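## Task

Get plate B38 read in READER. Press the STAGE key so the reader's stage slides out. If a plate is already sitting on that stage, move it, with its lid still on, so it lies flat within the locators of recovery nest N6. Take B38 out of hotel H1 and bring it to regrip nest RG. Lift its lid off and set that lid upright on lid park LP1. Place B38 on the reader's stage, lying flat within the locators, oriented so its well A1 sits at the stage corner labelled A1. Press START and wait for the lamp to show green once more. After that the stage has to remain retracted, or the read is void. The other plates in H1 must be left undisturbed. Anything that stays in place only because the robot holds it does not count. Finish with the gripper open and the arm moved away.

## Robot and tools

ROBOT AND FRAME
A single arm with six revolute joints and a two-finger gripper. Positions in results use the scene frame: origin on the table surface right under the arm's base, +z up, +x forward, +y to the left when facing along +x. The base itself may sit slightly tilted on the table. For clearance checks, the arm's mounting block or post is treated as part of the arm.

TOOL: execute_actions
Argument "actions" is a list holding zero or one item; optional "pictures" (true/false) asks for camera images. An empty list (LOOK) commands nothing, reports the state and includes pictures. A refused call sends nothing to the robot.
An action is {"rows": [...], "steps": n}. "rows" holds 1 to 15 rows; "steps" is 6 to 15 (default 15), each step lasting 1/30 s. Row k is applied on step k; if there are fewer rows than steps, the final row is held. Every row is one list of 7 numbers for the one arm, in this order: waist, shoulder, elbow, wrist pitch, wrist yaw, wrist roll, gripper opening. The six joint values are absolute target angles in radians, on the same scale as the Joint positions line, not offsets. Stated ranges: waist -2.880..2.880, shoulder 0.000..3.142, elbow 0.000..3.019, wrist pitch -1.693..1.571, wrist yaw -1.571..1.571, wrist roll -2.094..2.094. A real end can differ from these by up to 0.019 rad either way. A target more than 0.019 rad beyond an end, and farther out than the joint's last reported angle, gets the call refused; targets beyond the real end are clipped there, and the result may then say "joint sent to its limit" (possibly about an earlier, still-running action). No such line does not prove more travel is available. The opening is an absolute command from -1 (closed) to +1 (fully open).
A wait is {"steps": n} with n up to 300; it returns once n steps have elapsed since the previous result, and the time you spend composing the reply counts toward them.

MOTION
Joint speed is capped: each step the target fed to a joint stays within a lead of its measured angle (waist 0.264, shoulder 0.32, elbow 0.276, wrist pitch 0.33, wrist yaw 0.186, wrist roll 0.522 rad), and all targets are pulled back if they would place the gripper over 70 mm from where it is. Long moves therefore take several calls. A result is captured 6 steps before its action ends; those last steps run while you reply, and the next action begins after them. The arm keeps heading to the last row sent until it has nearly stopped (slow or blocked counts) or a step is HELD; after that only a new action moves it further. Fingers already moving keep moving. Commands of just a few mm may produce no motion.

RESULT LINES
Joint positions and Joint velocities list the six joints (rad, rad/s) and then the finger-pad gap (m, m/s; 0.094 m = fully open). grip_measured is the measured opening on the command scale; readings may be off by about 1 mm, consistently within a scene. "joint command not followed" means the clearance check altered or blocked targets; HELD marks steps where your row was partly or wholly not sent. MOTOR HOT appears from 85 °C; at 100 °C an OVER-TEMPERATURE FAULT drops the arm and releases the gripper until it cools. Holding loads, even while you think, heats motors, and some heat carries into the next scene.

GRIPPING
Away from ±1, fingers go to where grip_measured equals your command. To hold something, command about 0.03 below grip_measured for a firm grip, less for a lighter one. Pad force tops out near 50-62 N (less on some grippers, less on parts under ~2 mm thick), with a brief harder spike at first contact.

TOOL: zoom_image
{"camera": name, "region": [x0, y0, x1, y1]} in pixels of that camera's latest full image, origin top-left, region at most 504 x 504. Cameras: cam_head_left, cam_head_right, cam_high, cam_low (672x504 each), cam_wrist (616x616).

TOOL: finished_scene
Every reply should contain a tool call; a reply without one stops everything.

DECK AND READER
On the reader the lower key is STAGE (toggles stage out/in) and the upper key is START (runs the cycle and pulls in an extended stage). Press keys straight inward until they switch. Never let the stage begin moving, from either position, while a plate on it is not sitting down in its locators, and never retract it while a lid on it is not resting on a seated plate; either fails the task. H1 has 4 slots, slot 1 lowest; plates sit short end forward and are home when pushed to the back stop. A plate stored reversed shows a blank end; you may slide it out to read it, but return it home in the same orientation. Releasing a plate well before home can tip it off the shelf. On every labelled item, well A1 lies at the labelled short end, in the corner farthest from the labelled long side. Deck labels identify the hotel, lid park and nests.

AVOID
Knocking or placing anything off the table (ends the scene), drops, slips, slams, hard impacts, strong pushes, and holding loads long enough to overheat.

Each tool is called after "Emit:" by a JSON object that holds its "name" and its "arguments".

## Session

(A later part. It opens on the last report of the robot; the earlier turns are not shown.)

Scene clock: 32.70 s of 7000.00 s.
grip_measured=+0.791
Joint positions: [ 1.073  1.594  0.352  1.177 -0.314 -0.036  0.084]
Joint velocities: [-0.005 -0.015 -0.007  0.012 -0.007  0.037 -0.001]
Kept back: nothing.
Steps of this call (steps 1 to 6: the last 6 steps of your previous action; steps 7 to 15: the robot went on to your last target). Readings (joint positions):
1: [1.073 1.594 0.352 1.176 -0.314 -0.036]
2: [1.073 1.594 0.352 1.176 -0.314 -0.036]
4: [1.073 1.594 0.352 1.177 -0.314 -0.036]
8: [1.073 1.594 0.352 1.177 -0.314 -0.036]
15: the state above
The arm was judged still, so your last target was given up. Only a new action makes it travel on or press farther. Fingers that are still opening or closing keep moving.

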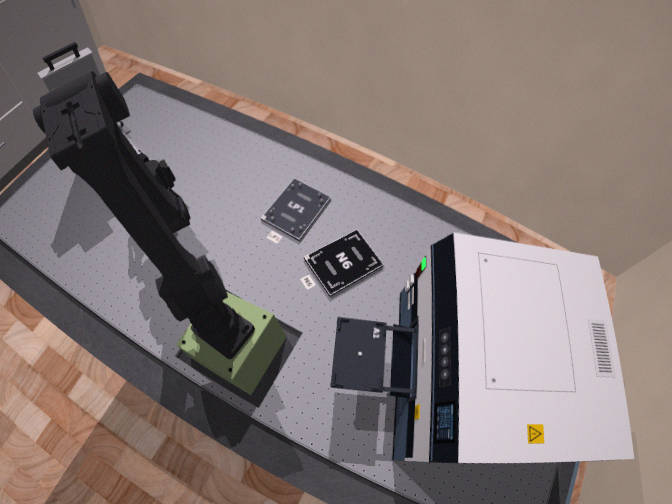

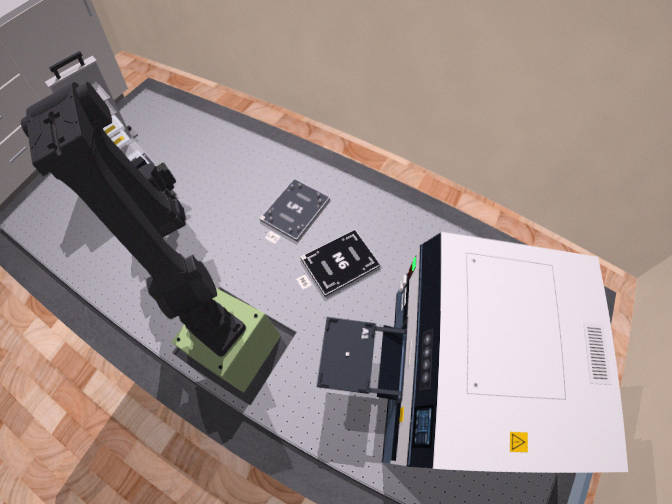

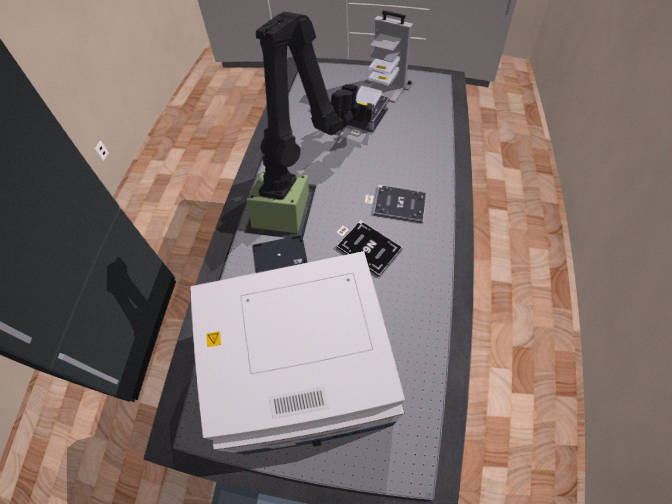

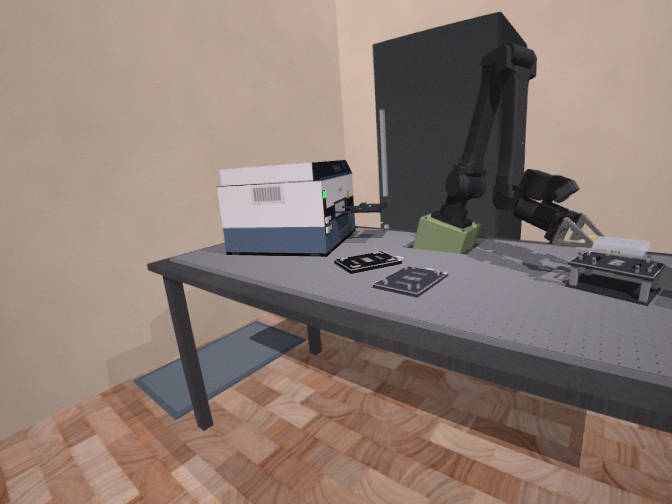

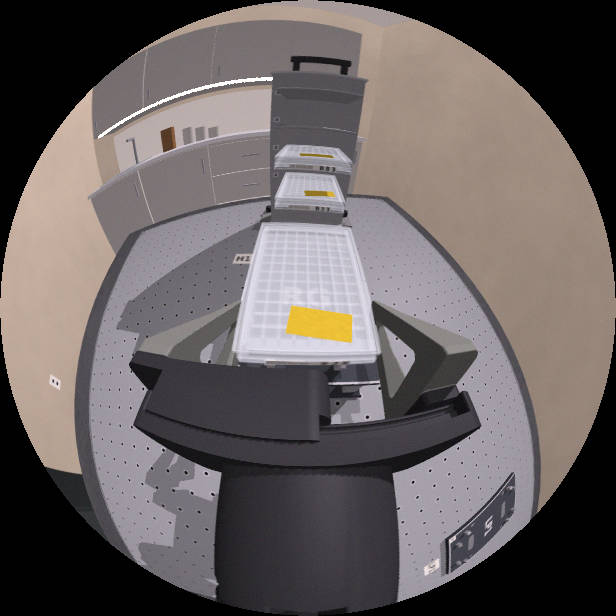

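Emit:
{"name": "zoom_image", "arguments": {"camera": "cam_low", "region": [540, 200, 672, 300]}}

Emit:
{"name": "zoom_image", "arguments": {"camera": "cam_high", "region": [310, 60, 430, 150]}}

Region (540, 200, 672, 300) of cam_low's 672x504 image, scaled by 3.818, with more detail than that image has; it fills the top 382 rows of this view, and the rest is white.

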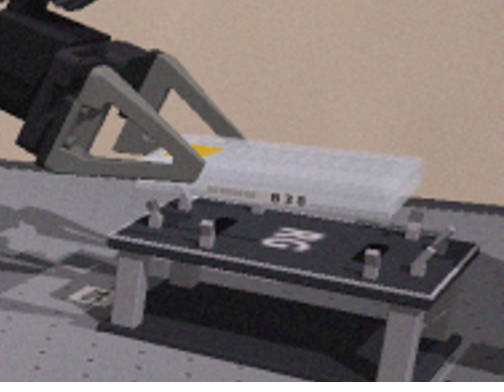

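Region (310, 60, 430, 150) of cam_high's 672x504 image, scaled by 4.200, with more detail than that image has; it fills the top 378 rows of this view, and the rest is white.

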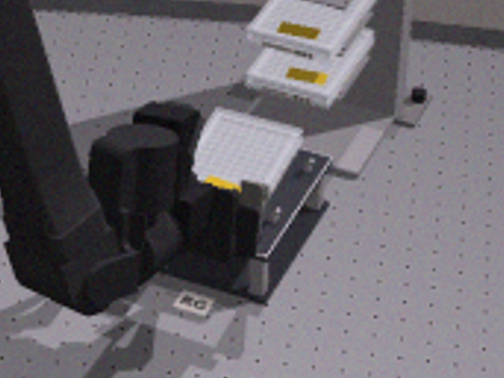

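Emit:
{"name": "execute_actions", "arguments": {"actions": [{"rows":[[1.073,1.65,0.37,1.25,-0.314,-0.04,0.74]],"steps":15}]}}

Emit:
{"name": "execute_actions", "arguments": {"actions": [{"steps":15}], "pictures": true}}

Emit:
{"name": "zoom_image", "arguments": {"camera": "cam_low", "region": [540, 200, 672, 300]}}

Emit:
{"name": "zoom_image", "arguments": {"camera": "cam_high", "region": [310, 60, 430, 150]}}

Scene clock: 33.37 s of 7000.00 s.
grip_measured=+0.791
Joint positions: [ 1.073  1.651  0.353  1.227 -0.314 -0.036  0.084]
Joint velocities: [ 0.005 -0.015 -0.007  0.046  0.022 -0.007 -0.   ]
Steps of this call (steps 1 to 11: nothing new was sent; steps 12 to 20: the first 9 steps of this action). Readings (joint positions):
12: [1.073 1.599 0.352 1.188 -0.314 -0.036]
13: [1.073 1.609 0.352 1.206 -0.314 -0.036]
15: [1.073 1.632 0.353 1.222 -0.314 -0.036]
19: [1.073 1.651 0.353 1.225 -0.314 -0.036]
20: the state above

Scene clock: 33.87 s of 7000.00 s.
grip_measured=+0.791
Joint positions: [ 1.073  1.651  0.353  1.227 -0.314 -0.036  0.084]
Joint velocities: [-0.015 -0.024 -0.002 -0.002  0.051  0.022 -0.001]
Kept back: nothing.
Steps of this call (steps 1 to 6: the last 6 steps of your previous action; steps 7 to 15: the robot went on to your last target). Readings (joint positions):
1: [1.073 1.651 0.353 1.227 -0.314 -0.036]
2: [1.073 1.651 0.353 1.227 -0.314 -0.036]
4: [1.073 1.651 0.353 1.227 -0.314 -0.036]
8: [1.073 1.651 0.353 1.227 -0.314 -0.036]
15: the state above
The arm was judged still, so your last target was given up. Only a new action makes it travel on or press farther. Fingers that are still opening or closing keep moving.

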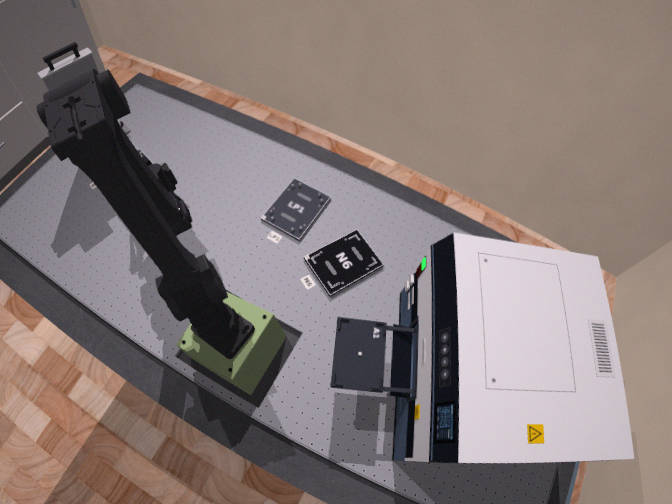

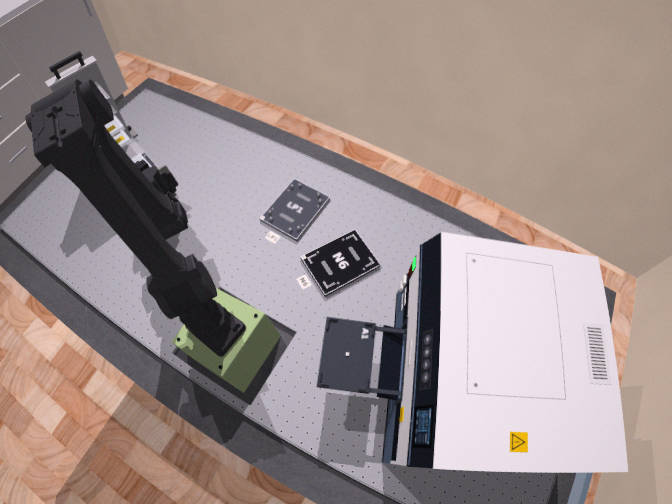

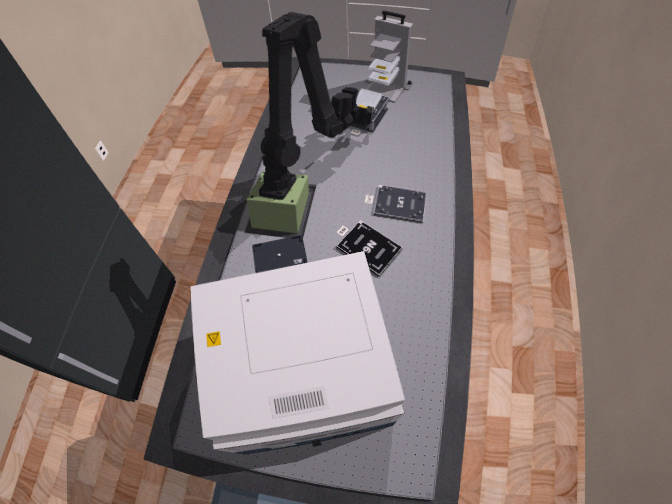

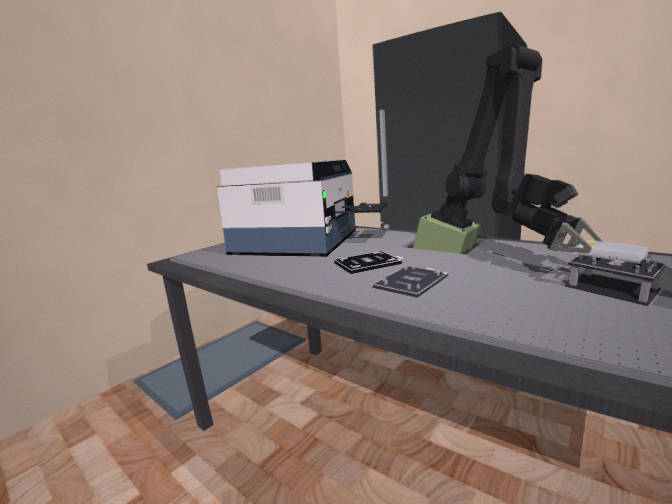

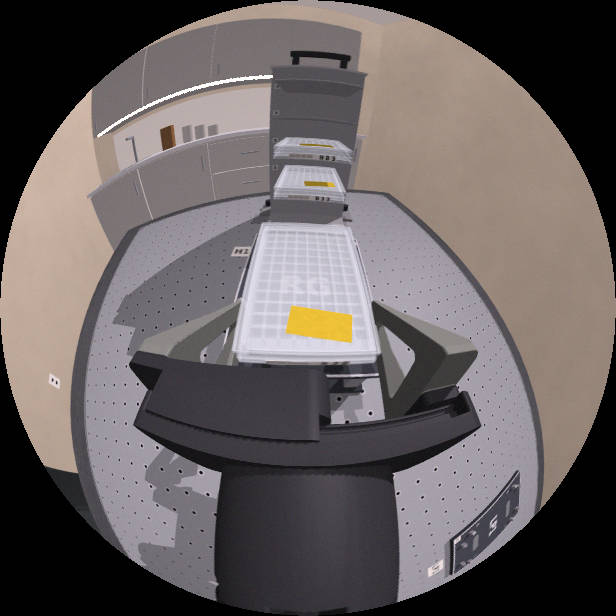

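Region (540, 200, 672, 300) of cam_low's 672x504 image, scaled by 3.818, with more detail than that image has; it fills the top 382 rows of this view, and the rest is white.

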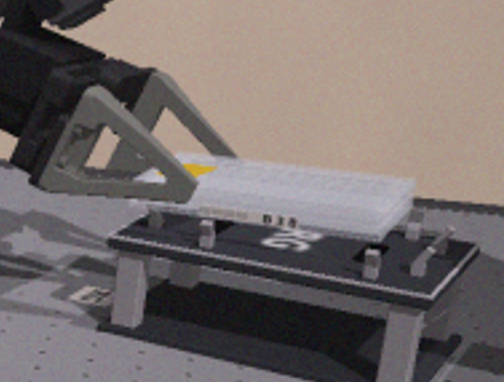

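Region (310, 60, 430, 150) of cam_high's 672x504 image, scaled by 4.200, with more detail than that image has; it fills the top 378 rows of this view, and the rest is white.

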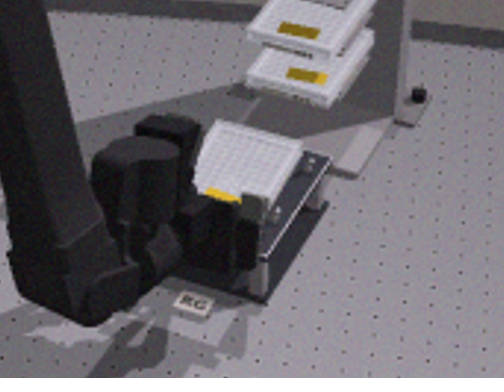

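Too far back now, about 1.5 cm. Moving forward.

Emit:
{"name": "execute_actions", "arguments": {"actions": [{"rows":[[1.073,1.65,0.42,1.22,-0.314,-0.04,0.74]],"steps":15}]}}

Emit:
{"name": "execute_actions", "arguments": {"actions": [{"steps":15}], "pictures": true}}

Emit:
{"name": "zoom_image", "arguments": {"camera": "cam_low", "region": [540, 200, 672, 300]}}

Scene clock: 34.33 s of 7000.00 s.
grip_measured=+0.791
Joint positions: [ 1.073  1.651  0.405  1.222 -0.314 -0.036  0.084]
Joint velocities: [-0.005 -0.015 -0.012 -0.012 -0.022  0.007 -0.001]
Steps of this call (steps 1 to 5: nothing new was sent; steps 6 to 14: the first 9 steps of this action). Readings (joint positions):
6: [1.073 1.651 0.356 1.226 -0.314 -0.036]
7: [1.073 1.651 0.363 1.224 -0.314 -0.036]
9: [1.073 1.651 0.384 1.222 -0.314 -0.036]
13: [1.073 1.651 0.405 1.222 -0.314 -0.036]
14: the state above

Scene clock: 34.83 s of 7000.00 s.
grip_measured=+0.791
Joint positions: [ 1.073  1.651  0.405  1.222 -0.314 -0.036  0.084]
Joint velocities: [-0.015 -0.005 -0.012  0.012 -0.007  0.007 -0.001]
Kept back: nothing.
Steps of this call (steps 1 to 6: the last 6 steps of your previous action; steps 7 to 15: the robot went on to your last target). Readings (joint positions):
1: [1.073 1.651 0.405 1.222 -0.314 -0.036]
2: [1.073 1.651 0.405 1.222 -0.314 -0.036]
4: [1.073 1.651 0.405 1.222 -0.314 -0.036]
8: [1.073 1.651 0.405 1.222 -0.314 -0.036]
15: the state above
The arm was judged still, so your last target was given up. Only a new action makes it travel on or press farther. Fingers that are still opening or closing keep moving.

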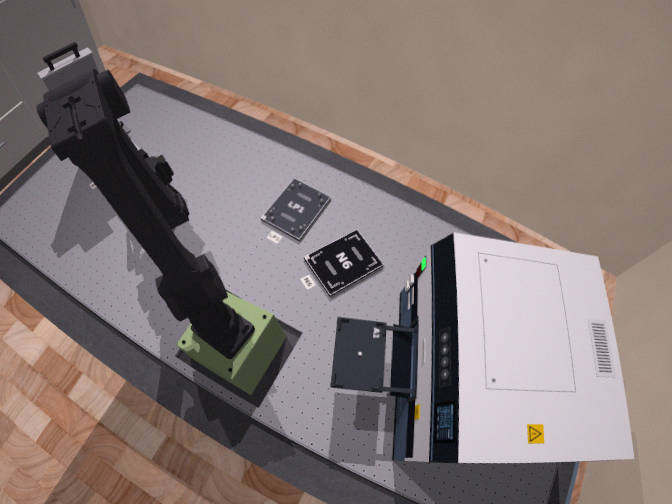

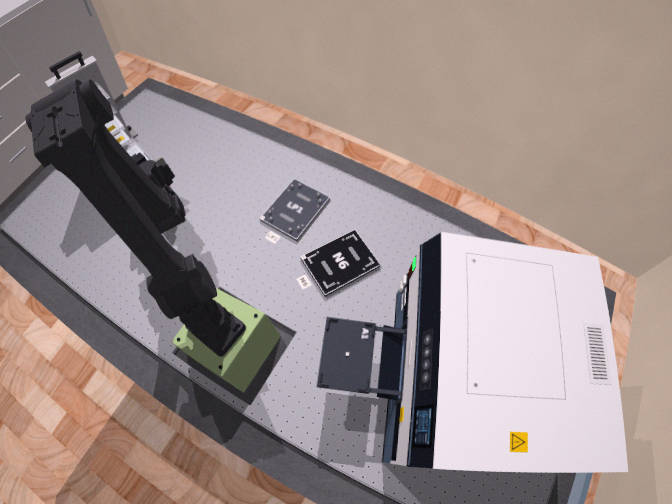

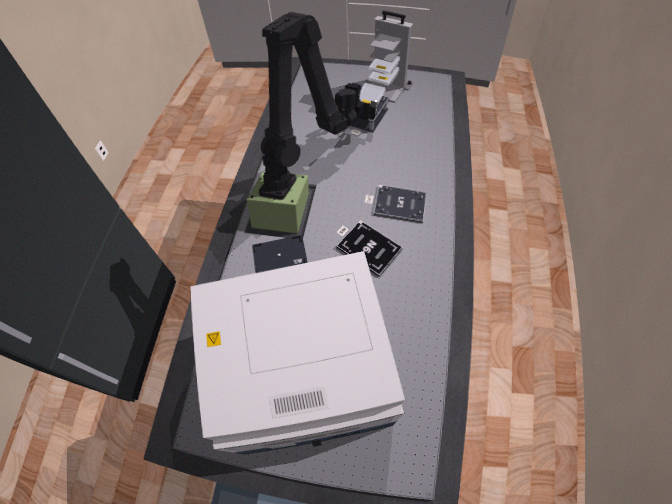

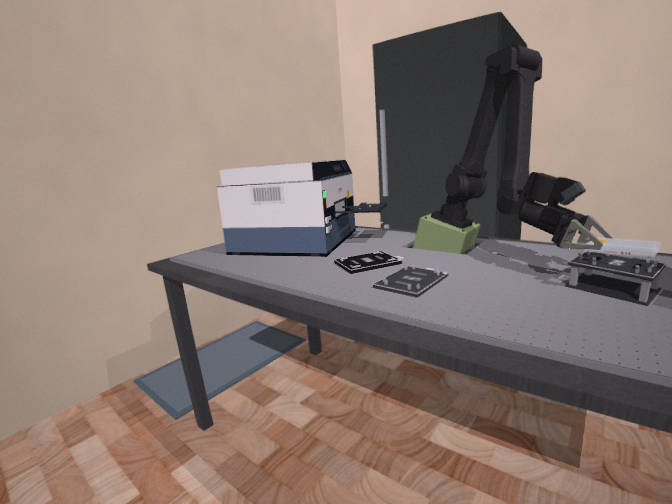

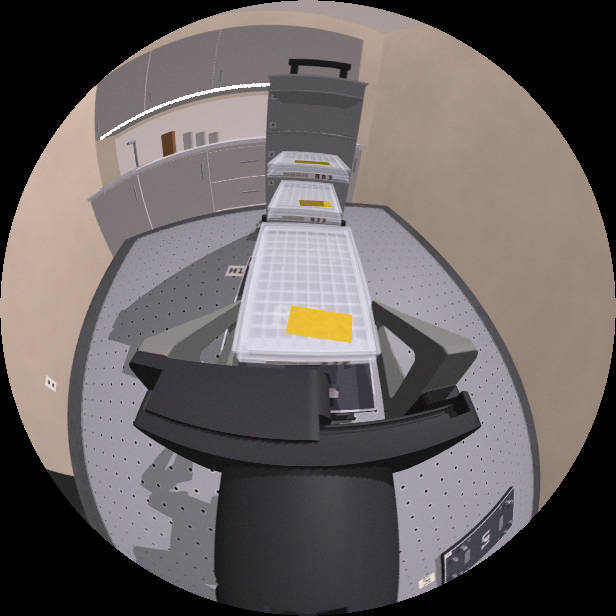

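Region (540, 200, 672, 300) of cam_low's 672x504 image, scaled by 3.818, with more detail than that image has; it fills the top 382 rows of this view, and the rest is white.

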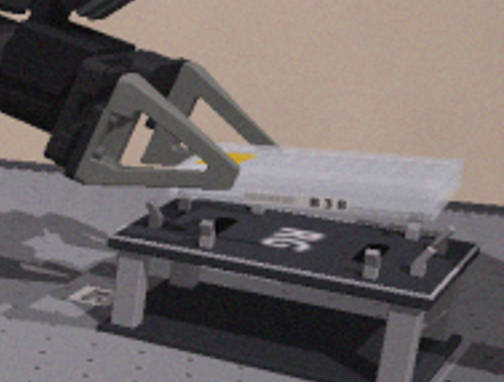

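Emit:
{"name": "execute_actions", "arguments": {"actions": [{"rows":[[1.073,1.69,0.383,1.28,-0.314,-0.04,0.74]],"steps":15}]}}

Emit:
{"name": "execute_actions", "arguments": {"actions": [{"steps":15}], "pictures": true}}

Emit:
{"name": "zoom_image", "arguments": {"camera": "cam_low", "region": [540, 200, 672, 300]}}

Scene clock: 39.57 s of 7000.00 s.
grip_measured=+0.791
Joint positions: [ 1.073  1.689  0.387  1.255 -0.314 -0.036  0.084]
Joint velocities: [-0.015 -0.034  0.002  0.012  0.007  0.081  0.   ]
Steps of this call (steps 1 to 90: nothing new was sent; then 1.43 s passed at rest; steps 91 to 99: the first 9 steps of this action). Readings (joint positions):
91: [1.073 1.654 0.403 1.230 -0.314 -0.036]
92: [1.073 1.660 0.400 1.243 -0.314 -0.036]
94: [1.073 1.673 0.393 1.254 -0.314 -0.036]
98: [1.073 1.689 0.387 1.255 -0.314 -0.036]
99: the state above

Scene clock: 40.07 s of 7000.00 s.
grip_measured=+0.791
Joint positions: [ 1.073  1.689  0.387  1.257 -0.314 -0.036  0.084]
Joint velocities: [ 0.005  0.005 -0.017  0.002  0.022 -0.007 -0.001]
Kept back: nothing.
Steps of this call (steps 1 to 6: the last 6 steps of your previous action; steps 7 to 15: the robot went on to your last target). Readings (joint positions):
1: [1.073 1.689 0.387 1.256 -0.314 -0.036]
2: [1.073 1.689 0.387 1.256 -0.314 -0.036]
4: [1.073 1.689 0.387 1.257 -0.314 -0.036]
8: [1.073 1.689 0.387 1.257 -0.314 -0.036]
15: the state above
The arm was judged still, so your last target was given up. Only a new action makes it travel on or press farther. Fingers that are still opening or closing keep moving.

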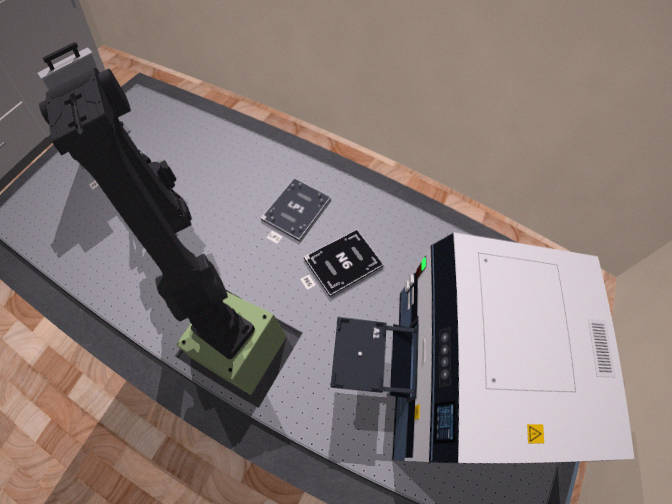

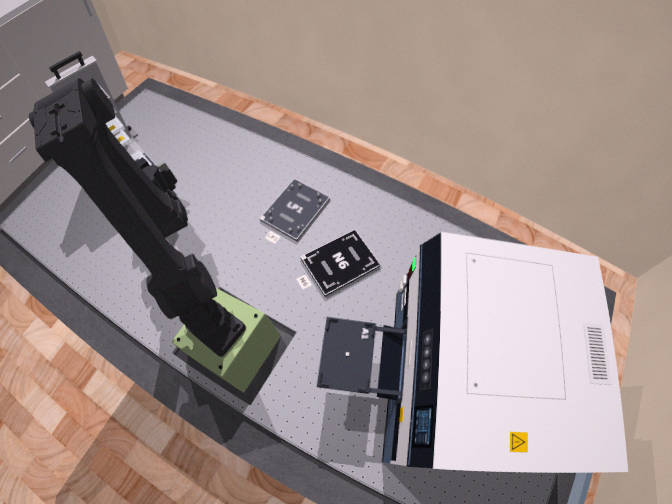

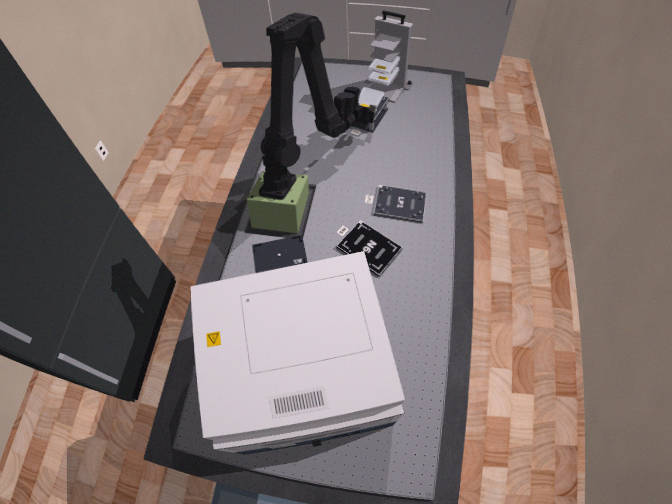

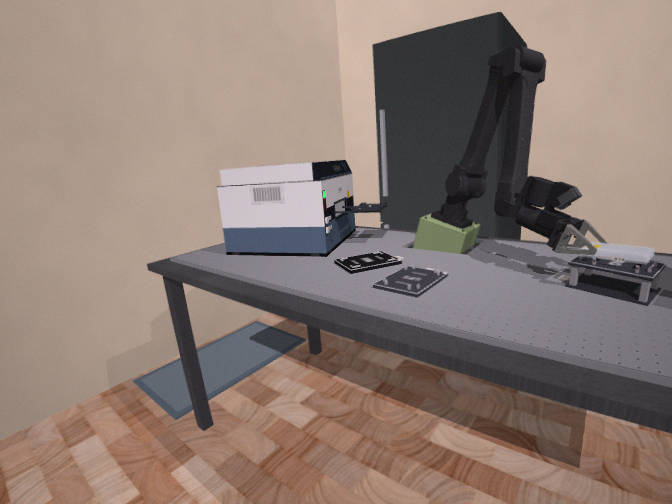

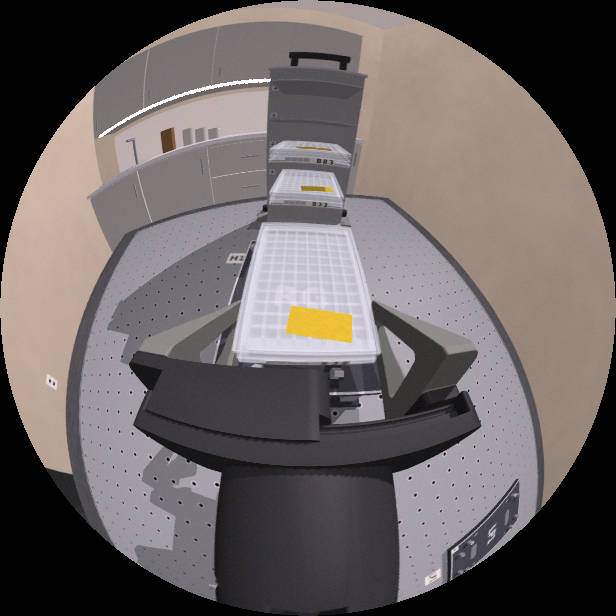

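Region (540, 200, 672, 300) of cam_low's 672x504 image, scaled by 3.818, with more detail than that image has; it fills the top 382 rows of this view, and the rest is white.

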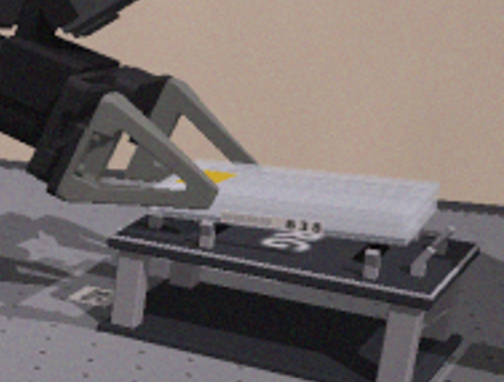

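Emit:
{"name": "execute_actions", "arguments": {"actions": [{"rows":[[1.095,1.69,0.387,1.28,-0.314,-0.04,0.74]],"steps":10}]}}

Emit:
{"name": "execute_actions", "arguments": {"actions": [{"rows":[[1.095,1.73,0.40,1.31,-0.314,-0.04,0.74]],"steps":15}]}}

Emit:
{"name": "execute_actions", "arguments": {"actions": [{"steps":15}], "pictures": true}}

Emit:
{"name": "zoom_image", "arguments": {"camera": "cam_low", "region": [540, 200, 672, 300]}}

Scene clock: 40.40 s of 7000.00 s.
grip_measured=+0.791
Joint positions: [ 1.08   1.689  0.387  1.257 -0.314 -0.036  0.084]
Joint velocities: [ 0.054 -0.005  0.002 -0.007  0.007  0.022 -0.   ]
Steps of this call (steps 1 to 6: nothing new was sent; steps 7 to 10: the first 4 steps of this action). Readings (joint positions):
7: [1.074 1.689 0.387 1.257 -0.314 -0.036]
8: [1.075 1.689 0.387 1.257 -0.314 -0.036]
10: the state above

Scene clock: 40.90 s of 7000.00 s.
grip_measured=+0.791
Joint positions: [ 1.084  1.721  0.39   1.292 -0.314 -0.036  0.084]
Joint velocities: [-0.005 -0.015  0.002  0.007 -0.007 -0.022 -0.001]
Steps of this call (steps 1 to 6: the last 6 steps of your previous action; steps 7 to 15: the first 9 steps of this action). Readings (joint positions):
7: [1.084 1.692 0.387 1.264 -0.314 -0.036]
8: [1.084 1.699 0.387 1.275 -0.314 -0.036]
10: [1.084 1.714 0.387 1.285 -0.314 -0.036]
14: [1.084 1.721 0.390 1.292 -0.314 -0.036]
15: the state above

Scene clock: 41.40 s of 7000.00 s.
grip_measured=+0.791
Joint positions: [ 1.084  1.721  0.39   1.292 -0.314 -0.036  0.084]
Joint velocities: [ 0.005 -0.015 -0.017 -0.012 -0.081  0.007 -0.   ]
Kept back: nothing.
Steps of this call (steps 1 to 6: the last 6 steps of your previous action; steps 7 to 15: the robot went on to your last target). Readings (joint positions):
1: [1.084 1.721 0.390 1.292 -0.314 -0.036]
2: [1.084 1.721 0.390 1.292 -0.314 -0.036]
4: [1.084 1.721 0.390 1.292 -0.314 -0.036]
8: [1.084 1.721 0.390 1.292 -0.314 -0.036]
15: the state above
The arm was judged still, so your last target was given up. Only a new action makes it travel on or press farther. Fingers that are still opening or closing keep moving.

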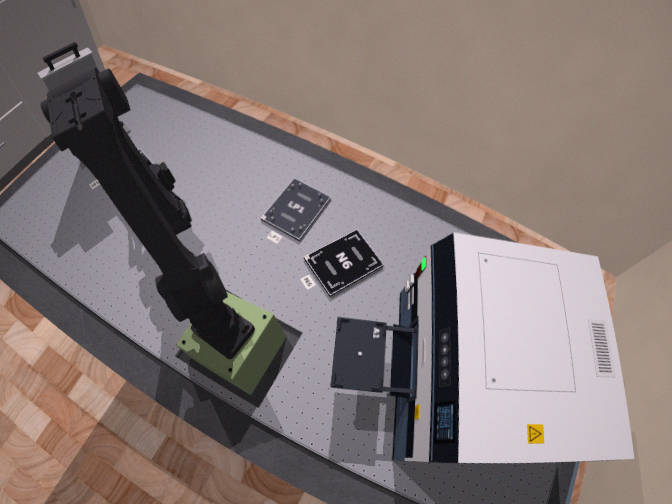

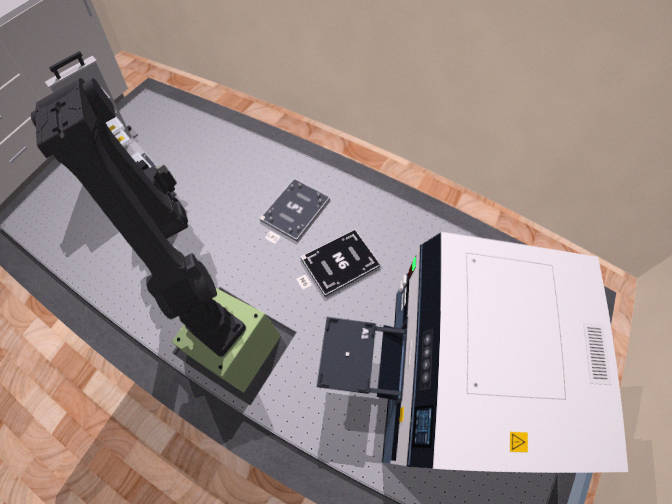

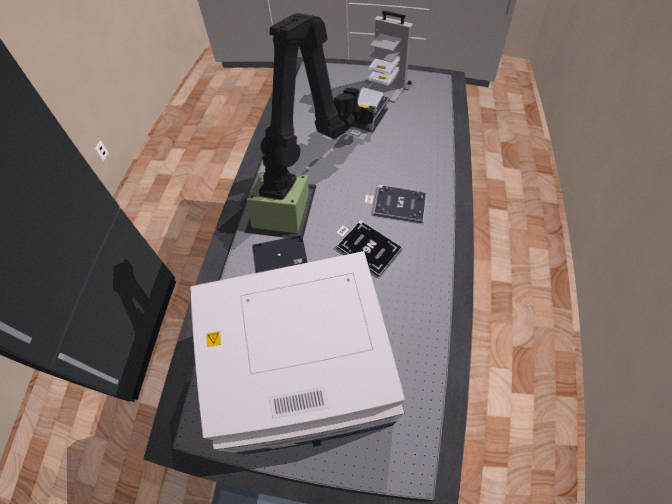

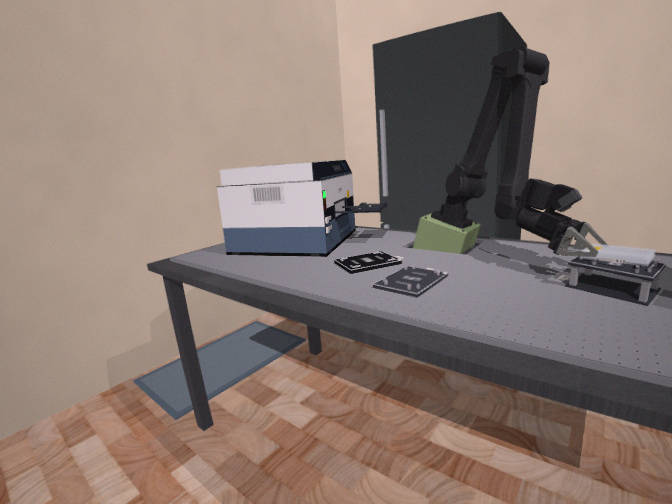

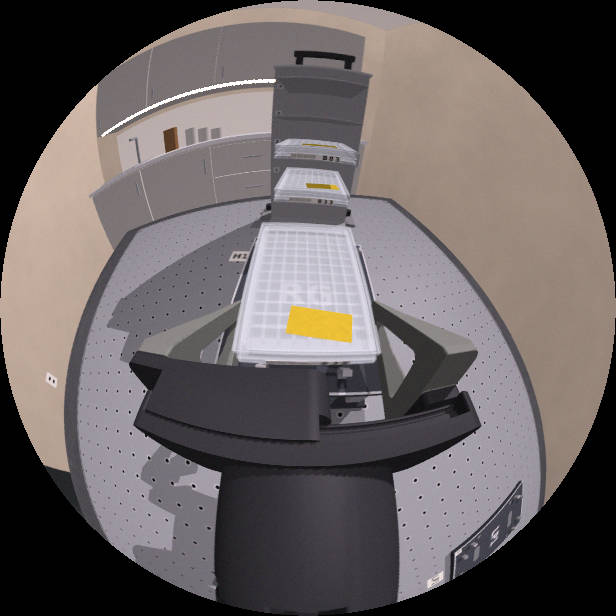

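Region (540, 200, 672, 300) of cam_low's 672x504 image, scaled by 3.818, with more detail than that image has; it fills the top 382 rows of this view, and the rest is white.

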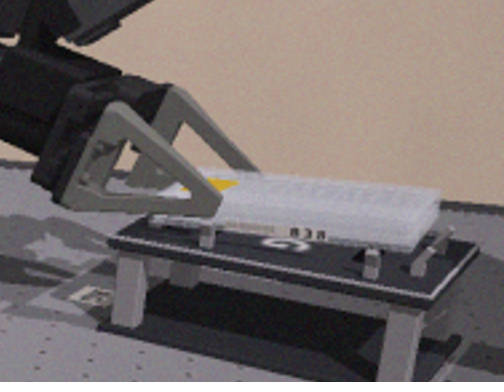

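Inside the pegs. Releasing and retreating.

Emit:
{"name": "execute_actions", "arguments": {"actions": [{"rows":[[1.084,1.721,0.39,1.292,-0.314,-0.04,1]],"steps":15}]}}

Emit:
{"name": "execute_actions", "arguments": {"actions": [{"rows":[[1.084,1.68,0.22,1.4,-0.314,-0.04,1]],"steps":15}]}}

Emit:
{"name": "execute_actions", "arguments": {"actions": [{"rows":[[1.084,1.3,0.4,0.6,-0.2,-0.04,1]],"steps":15}]}}

Emit:
{"name": "execute_actions", "arguments": {"actions": [{"steps":30}]}}

Emit:
{"name": "execute_actions", "arguments": {"actions": [{"rows":[[1.04,1.4,0.95,-0.65,-0.13,-0.04,1]],"steps":15}]}}

Emit:
{"name": "execute_actions", "arguments": {"actions": [{"steps":60}], "pictures": true}}

Scene clock: 42.53 s of 7000.00 s.
grip_measured=+1.000
Joint positions: [ 1.079  1.721  0.39   1.292 -0.306 -0.036  0.094]
Joint velocities: [-0.015 -0.015  0.002 -0.017 -0.022  0.037  0.   ]
Steps of this call (steps 1 to 25: nothing new was sent; steps 26 to 34: the first 9 steps of this action). Readings (joint positions):
26: [1.084 1.721 0.390 1.292 -0.307 -0.036]
27: [1.080 1.721 0.390 1.292 -0.306 -0.036]
29: [1.079 1.721 0.390 1.292 -0.306 -0.036]
33: [1.079 1.721 0.390 1.292 -0.306 -0.036]
34: the state above

Scene clock: 43.03 s of 7000.00 s.
grip_measured=+1.000
Joint positions: [ 1.079  1.696  0.211  1.378 -0.312 -0.036  0.094]
Joint velocities: [-0.024 -0.005  0.037  0.046  0.007 -0.051  0.   ]
Steps of this call (steps 1 to 6: the last 6 steps of your previous action; steps 7 to 15: the first 9 steps of this action). Readings (joint positions):
7: [1.079 1.720 0.376 1.311 -0.306 -0.036]
8: [1.079 1.715 0.343 1.340 -0.307 -0.036]
10: [1.079 1.701 0.261 1.369 -0.310 -0.036]
14: [1.079 1.696 0.209 1.376 -0.312 -0.036]
15: the state above

Scene clock: 43.53 s of 7000.00 s.
grip_measured=+1.000
Joint positions: [ 1.08   1.276  0.401  0.685 -0.204 -0.036  0.094]
Joint velocities: [ 0.005 -0.581  0.164 -0.994  0.007  0.007  0.   ]
Steps of this call (steps 1 to 6: the last 6 steps of your previous action; steps 7 to 15: the first 9 steps of this action). Readings (joint positions):
7: [1.080 1.680 0.221 1.340 -0.284 -0.036]
8: [1.080 1.643 0.238 1.266 -0.257 -0.036]
10: [1.080 1.537 0.287 1.116 -0.225 -0.036]
14: [1.080 1.302 0.392 0.729 -0.204 -0.036]
15: the state above

Scene clock: 44.53 s of 7000.00 s.
grip_measured=+1.000
Joint positions: [ 1.08   1.298  0.403  0.605 -0.204 -0.036  0.094]
Joint velocities: [-0.005 -0.024  0.002 -0.007 -0.051 -0.007  0.   ]
Kept back: nothing.
Steps of this call (steps 1 to 6: the last 6 steps of your previous action; steps 7 to 30: the robot went on to your last target). Readings (joint positions):
1: [1.080 1.263 0.404 0.660 -0.204 -0.036]
2: [1.080 1.262 0.404 0.643 -0.204 -0.036]
4: [1.080 1.275 0.403 0.620 -0.204 -0.036]
8: [1.080 1.297 0.403 0.606 -0.204 -0.036]
30: the state above
The arm was judged still, so your last target was given up. Only a new action makes it travel on or press farther. Fingers that are still opening or closing keep moving.

Scene clock: 44.83 s of 7000.00 s.
grip_measured=+1.000
Joint positions: [ 1.054  1.413  0.883 -0.221 -0.134 -0.036  0.094]
Joint velocities: [-0.024  0.005  1.355 -3.031  0.022 -0.051  0.   ]
Steps of this call (steps 1 to 9: the first 9 steps of this action). Readings (joint positions):
1: [1.080 1.301 0.423 0.549 -0.179 -0.036]
2: [1.076 1.315 0.465 0.452 -0.158 -0.036]
4: [1.066 1.362 0.582 0.262 -0.141 -0.036]
8: [1.054 1.413 0.832 -0.115 -0.134 -0.036]
9: the state above

Scene clock: 46.83 s of 7000.00 s.
grip_measured=+1.000
Joint positions: [ 1.053  1.397  0.948 -0.642 -0.134 -0.036  0.094]
Joint velocities: [-0.005 -0.034 -0.007 -0.002 -0.007  0.007  0.   ]
Kept back: nothing.
Steps of this call (steps 1 to 6: the last 6 steps of your previous action; steps 7 to 30: the robot went on to your last target; steps 31 to 60: nothing new was sent). Readings (joint positions):
1: [1.053 1.411 0.923 -0.325 -0.134 -0.036]
2: [1.053 1.406 0.948 -0.426 -0.134 -0.036]
4: [1.053 1.395 0.956 -0.559 -0.134 -0.036]
8: [1.053 1.397 0.948 -0.637 -0.134 -0.036]
60: the state above
The arm was judged still, so your last target was given up. Only a new action makes it travel on or press farther. Fingers that are still opening or closing keep moving.

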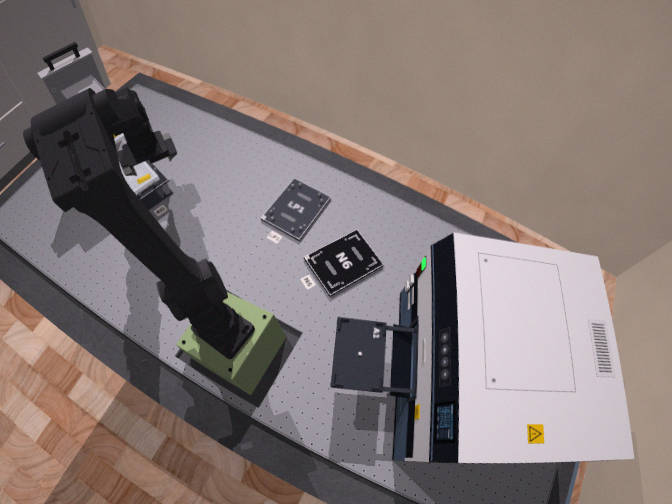

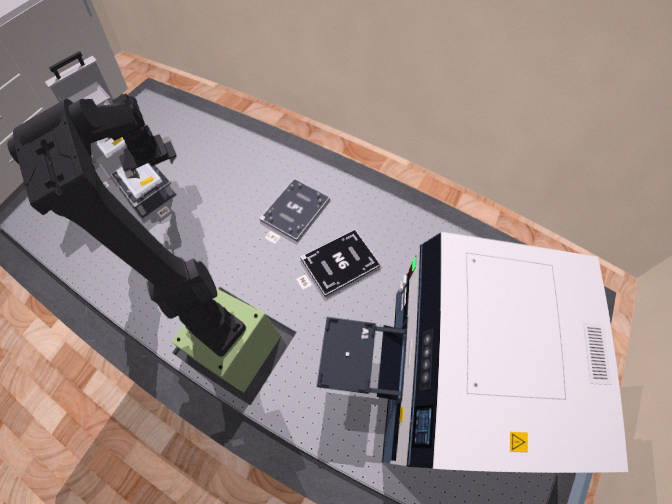

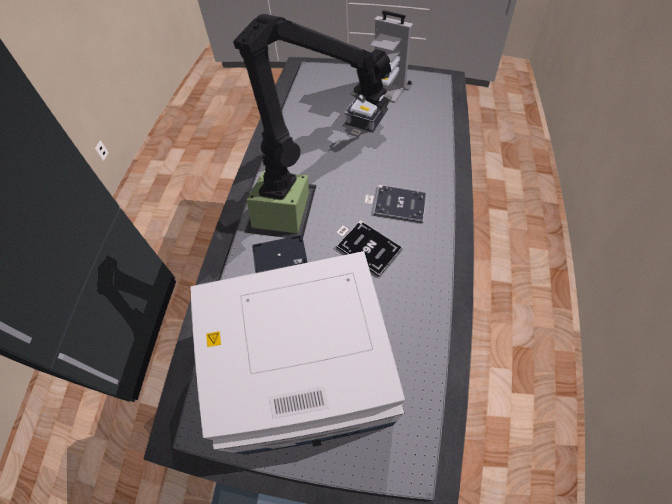

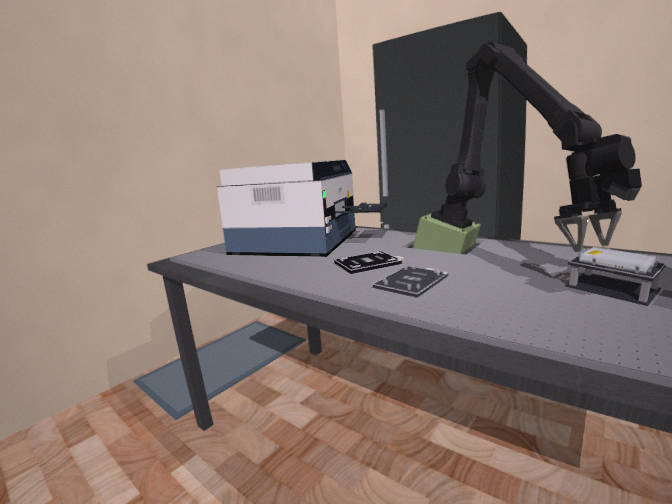

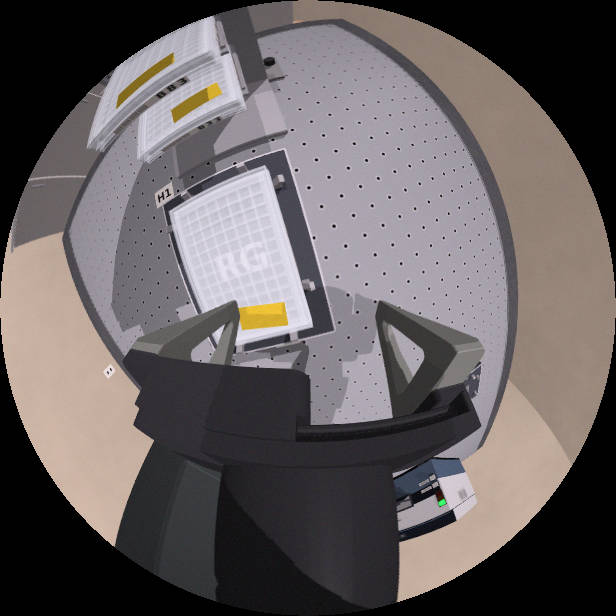

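Emit:
{"name": "execute_actions", "arguments": {"actions": [{"rows":[[1.15,1.47,1.06,-0.68,-0.13,-0.3,1]],"steps":15}]}}

Emit:
{"name": "execute_actions", "arguments": {"actions": [{"steps":30}], "pictures": true}}

Scene clock: 47.33 s of 7000.00 s.
grip_measured=+1.000
Joint positions: [ 1.151  1.467  1.021 -0.67  -0.128 -0.251  0.094]
Joint velocities: [-0.005 -0.024 -0.002  0.022  0.007 -0.271  0.   ]
Steps of this call (steps 1 to 6: nothing new was sent; steps 7 to 15: the first 9 steps of this action). Readings (joint positions):
7: [1.059 1.403 0.955 -0.651 -0.130 -0.074]
8: [1.070 1.414 0.969 -0.662 -0.129 -0.116]
10: [1.109 1.445 0.999 -0.668 -0.129 -0.177]
14: [1.151 1.467 1.021 -0.670 -0.128 -0.243]
15: the state above

Scene clock: 48.33 s of 7000.00 s.
grip_measured=+1.000
Joint positions: [ 1.151  1.467  1.021 -0.672 -0.128 -0.283  0.094]
Joint velocities: [-0.005 -0.024 -0.002  0.017  0.037  0.037  0.   ]
Kept back: nothing.
Steps of this call (steps 1 to 6: the last 6 steps of your previous action; steps 7 to 30: the robot went on to your last target). Readings (joint positions):
1: [1.151 1.467 1.021 -0.671 -0.128 -0.258]
2: [1.151 1.467 1.021 -0.671 -0.128 -0.263]
4: [1.151 1.467 1.021 -0.672 -0.128 -0.270]
8: [1.151 1.467 1.021 -0.672 -0.128 -0.279]
30: the state above
The arm was judged still, so your last target was given up. Only a new action makes it travel on or press farther. Fingers that are still opening or closing keep moving.

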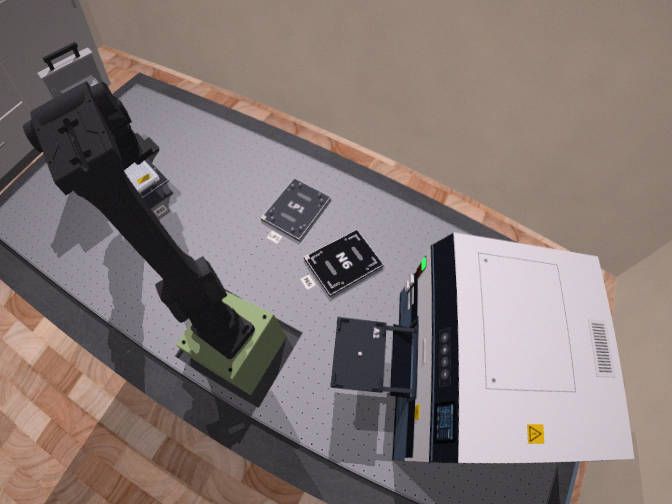

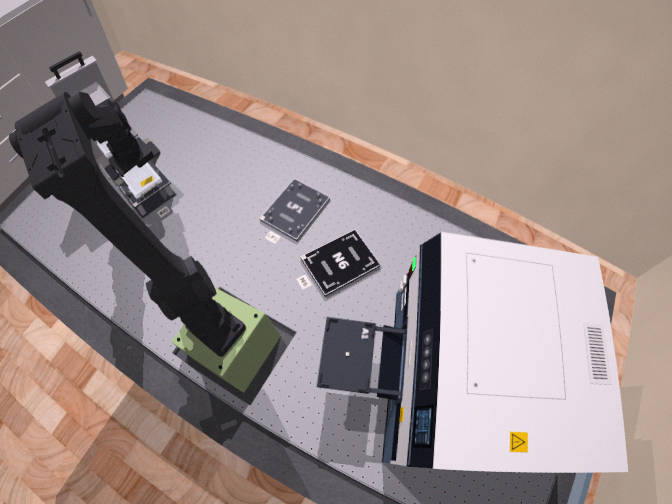

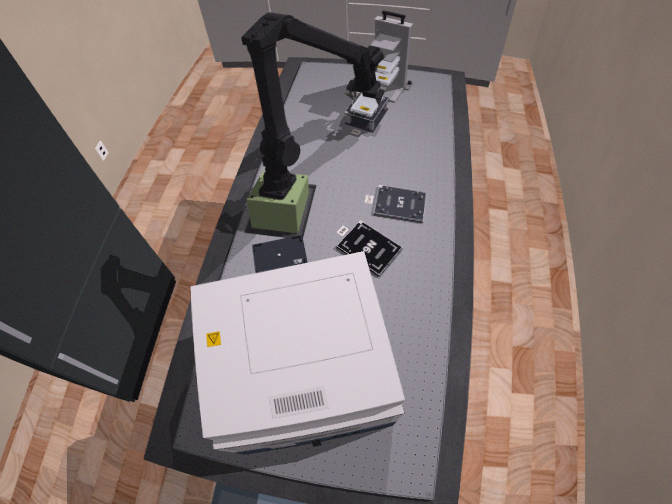

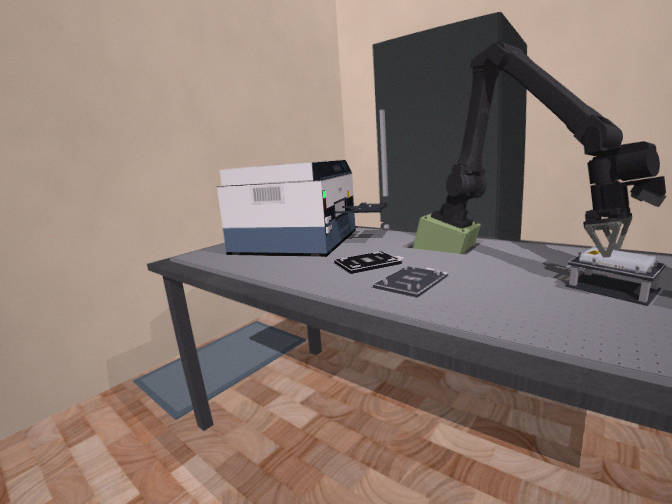

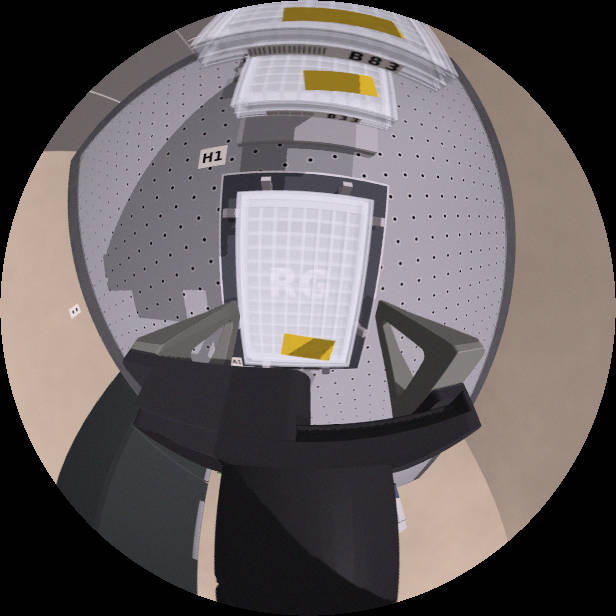

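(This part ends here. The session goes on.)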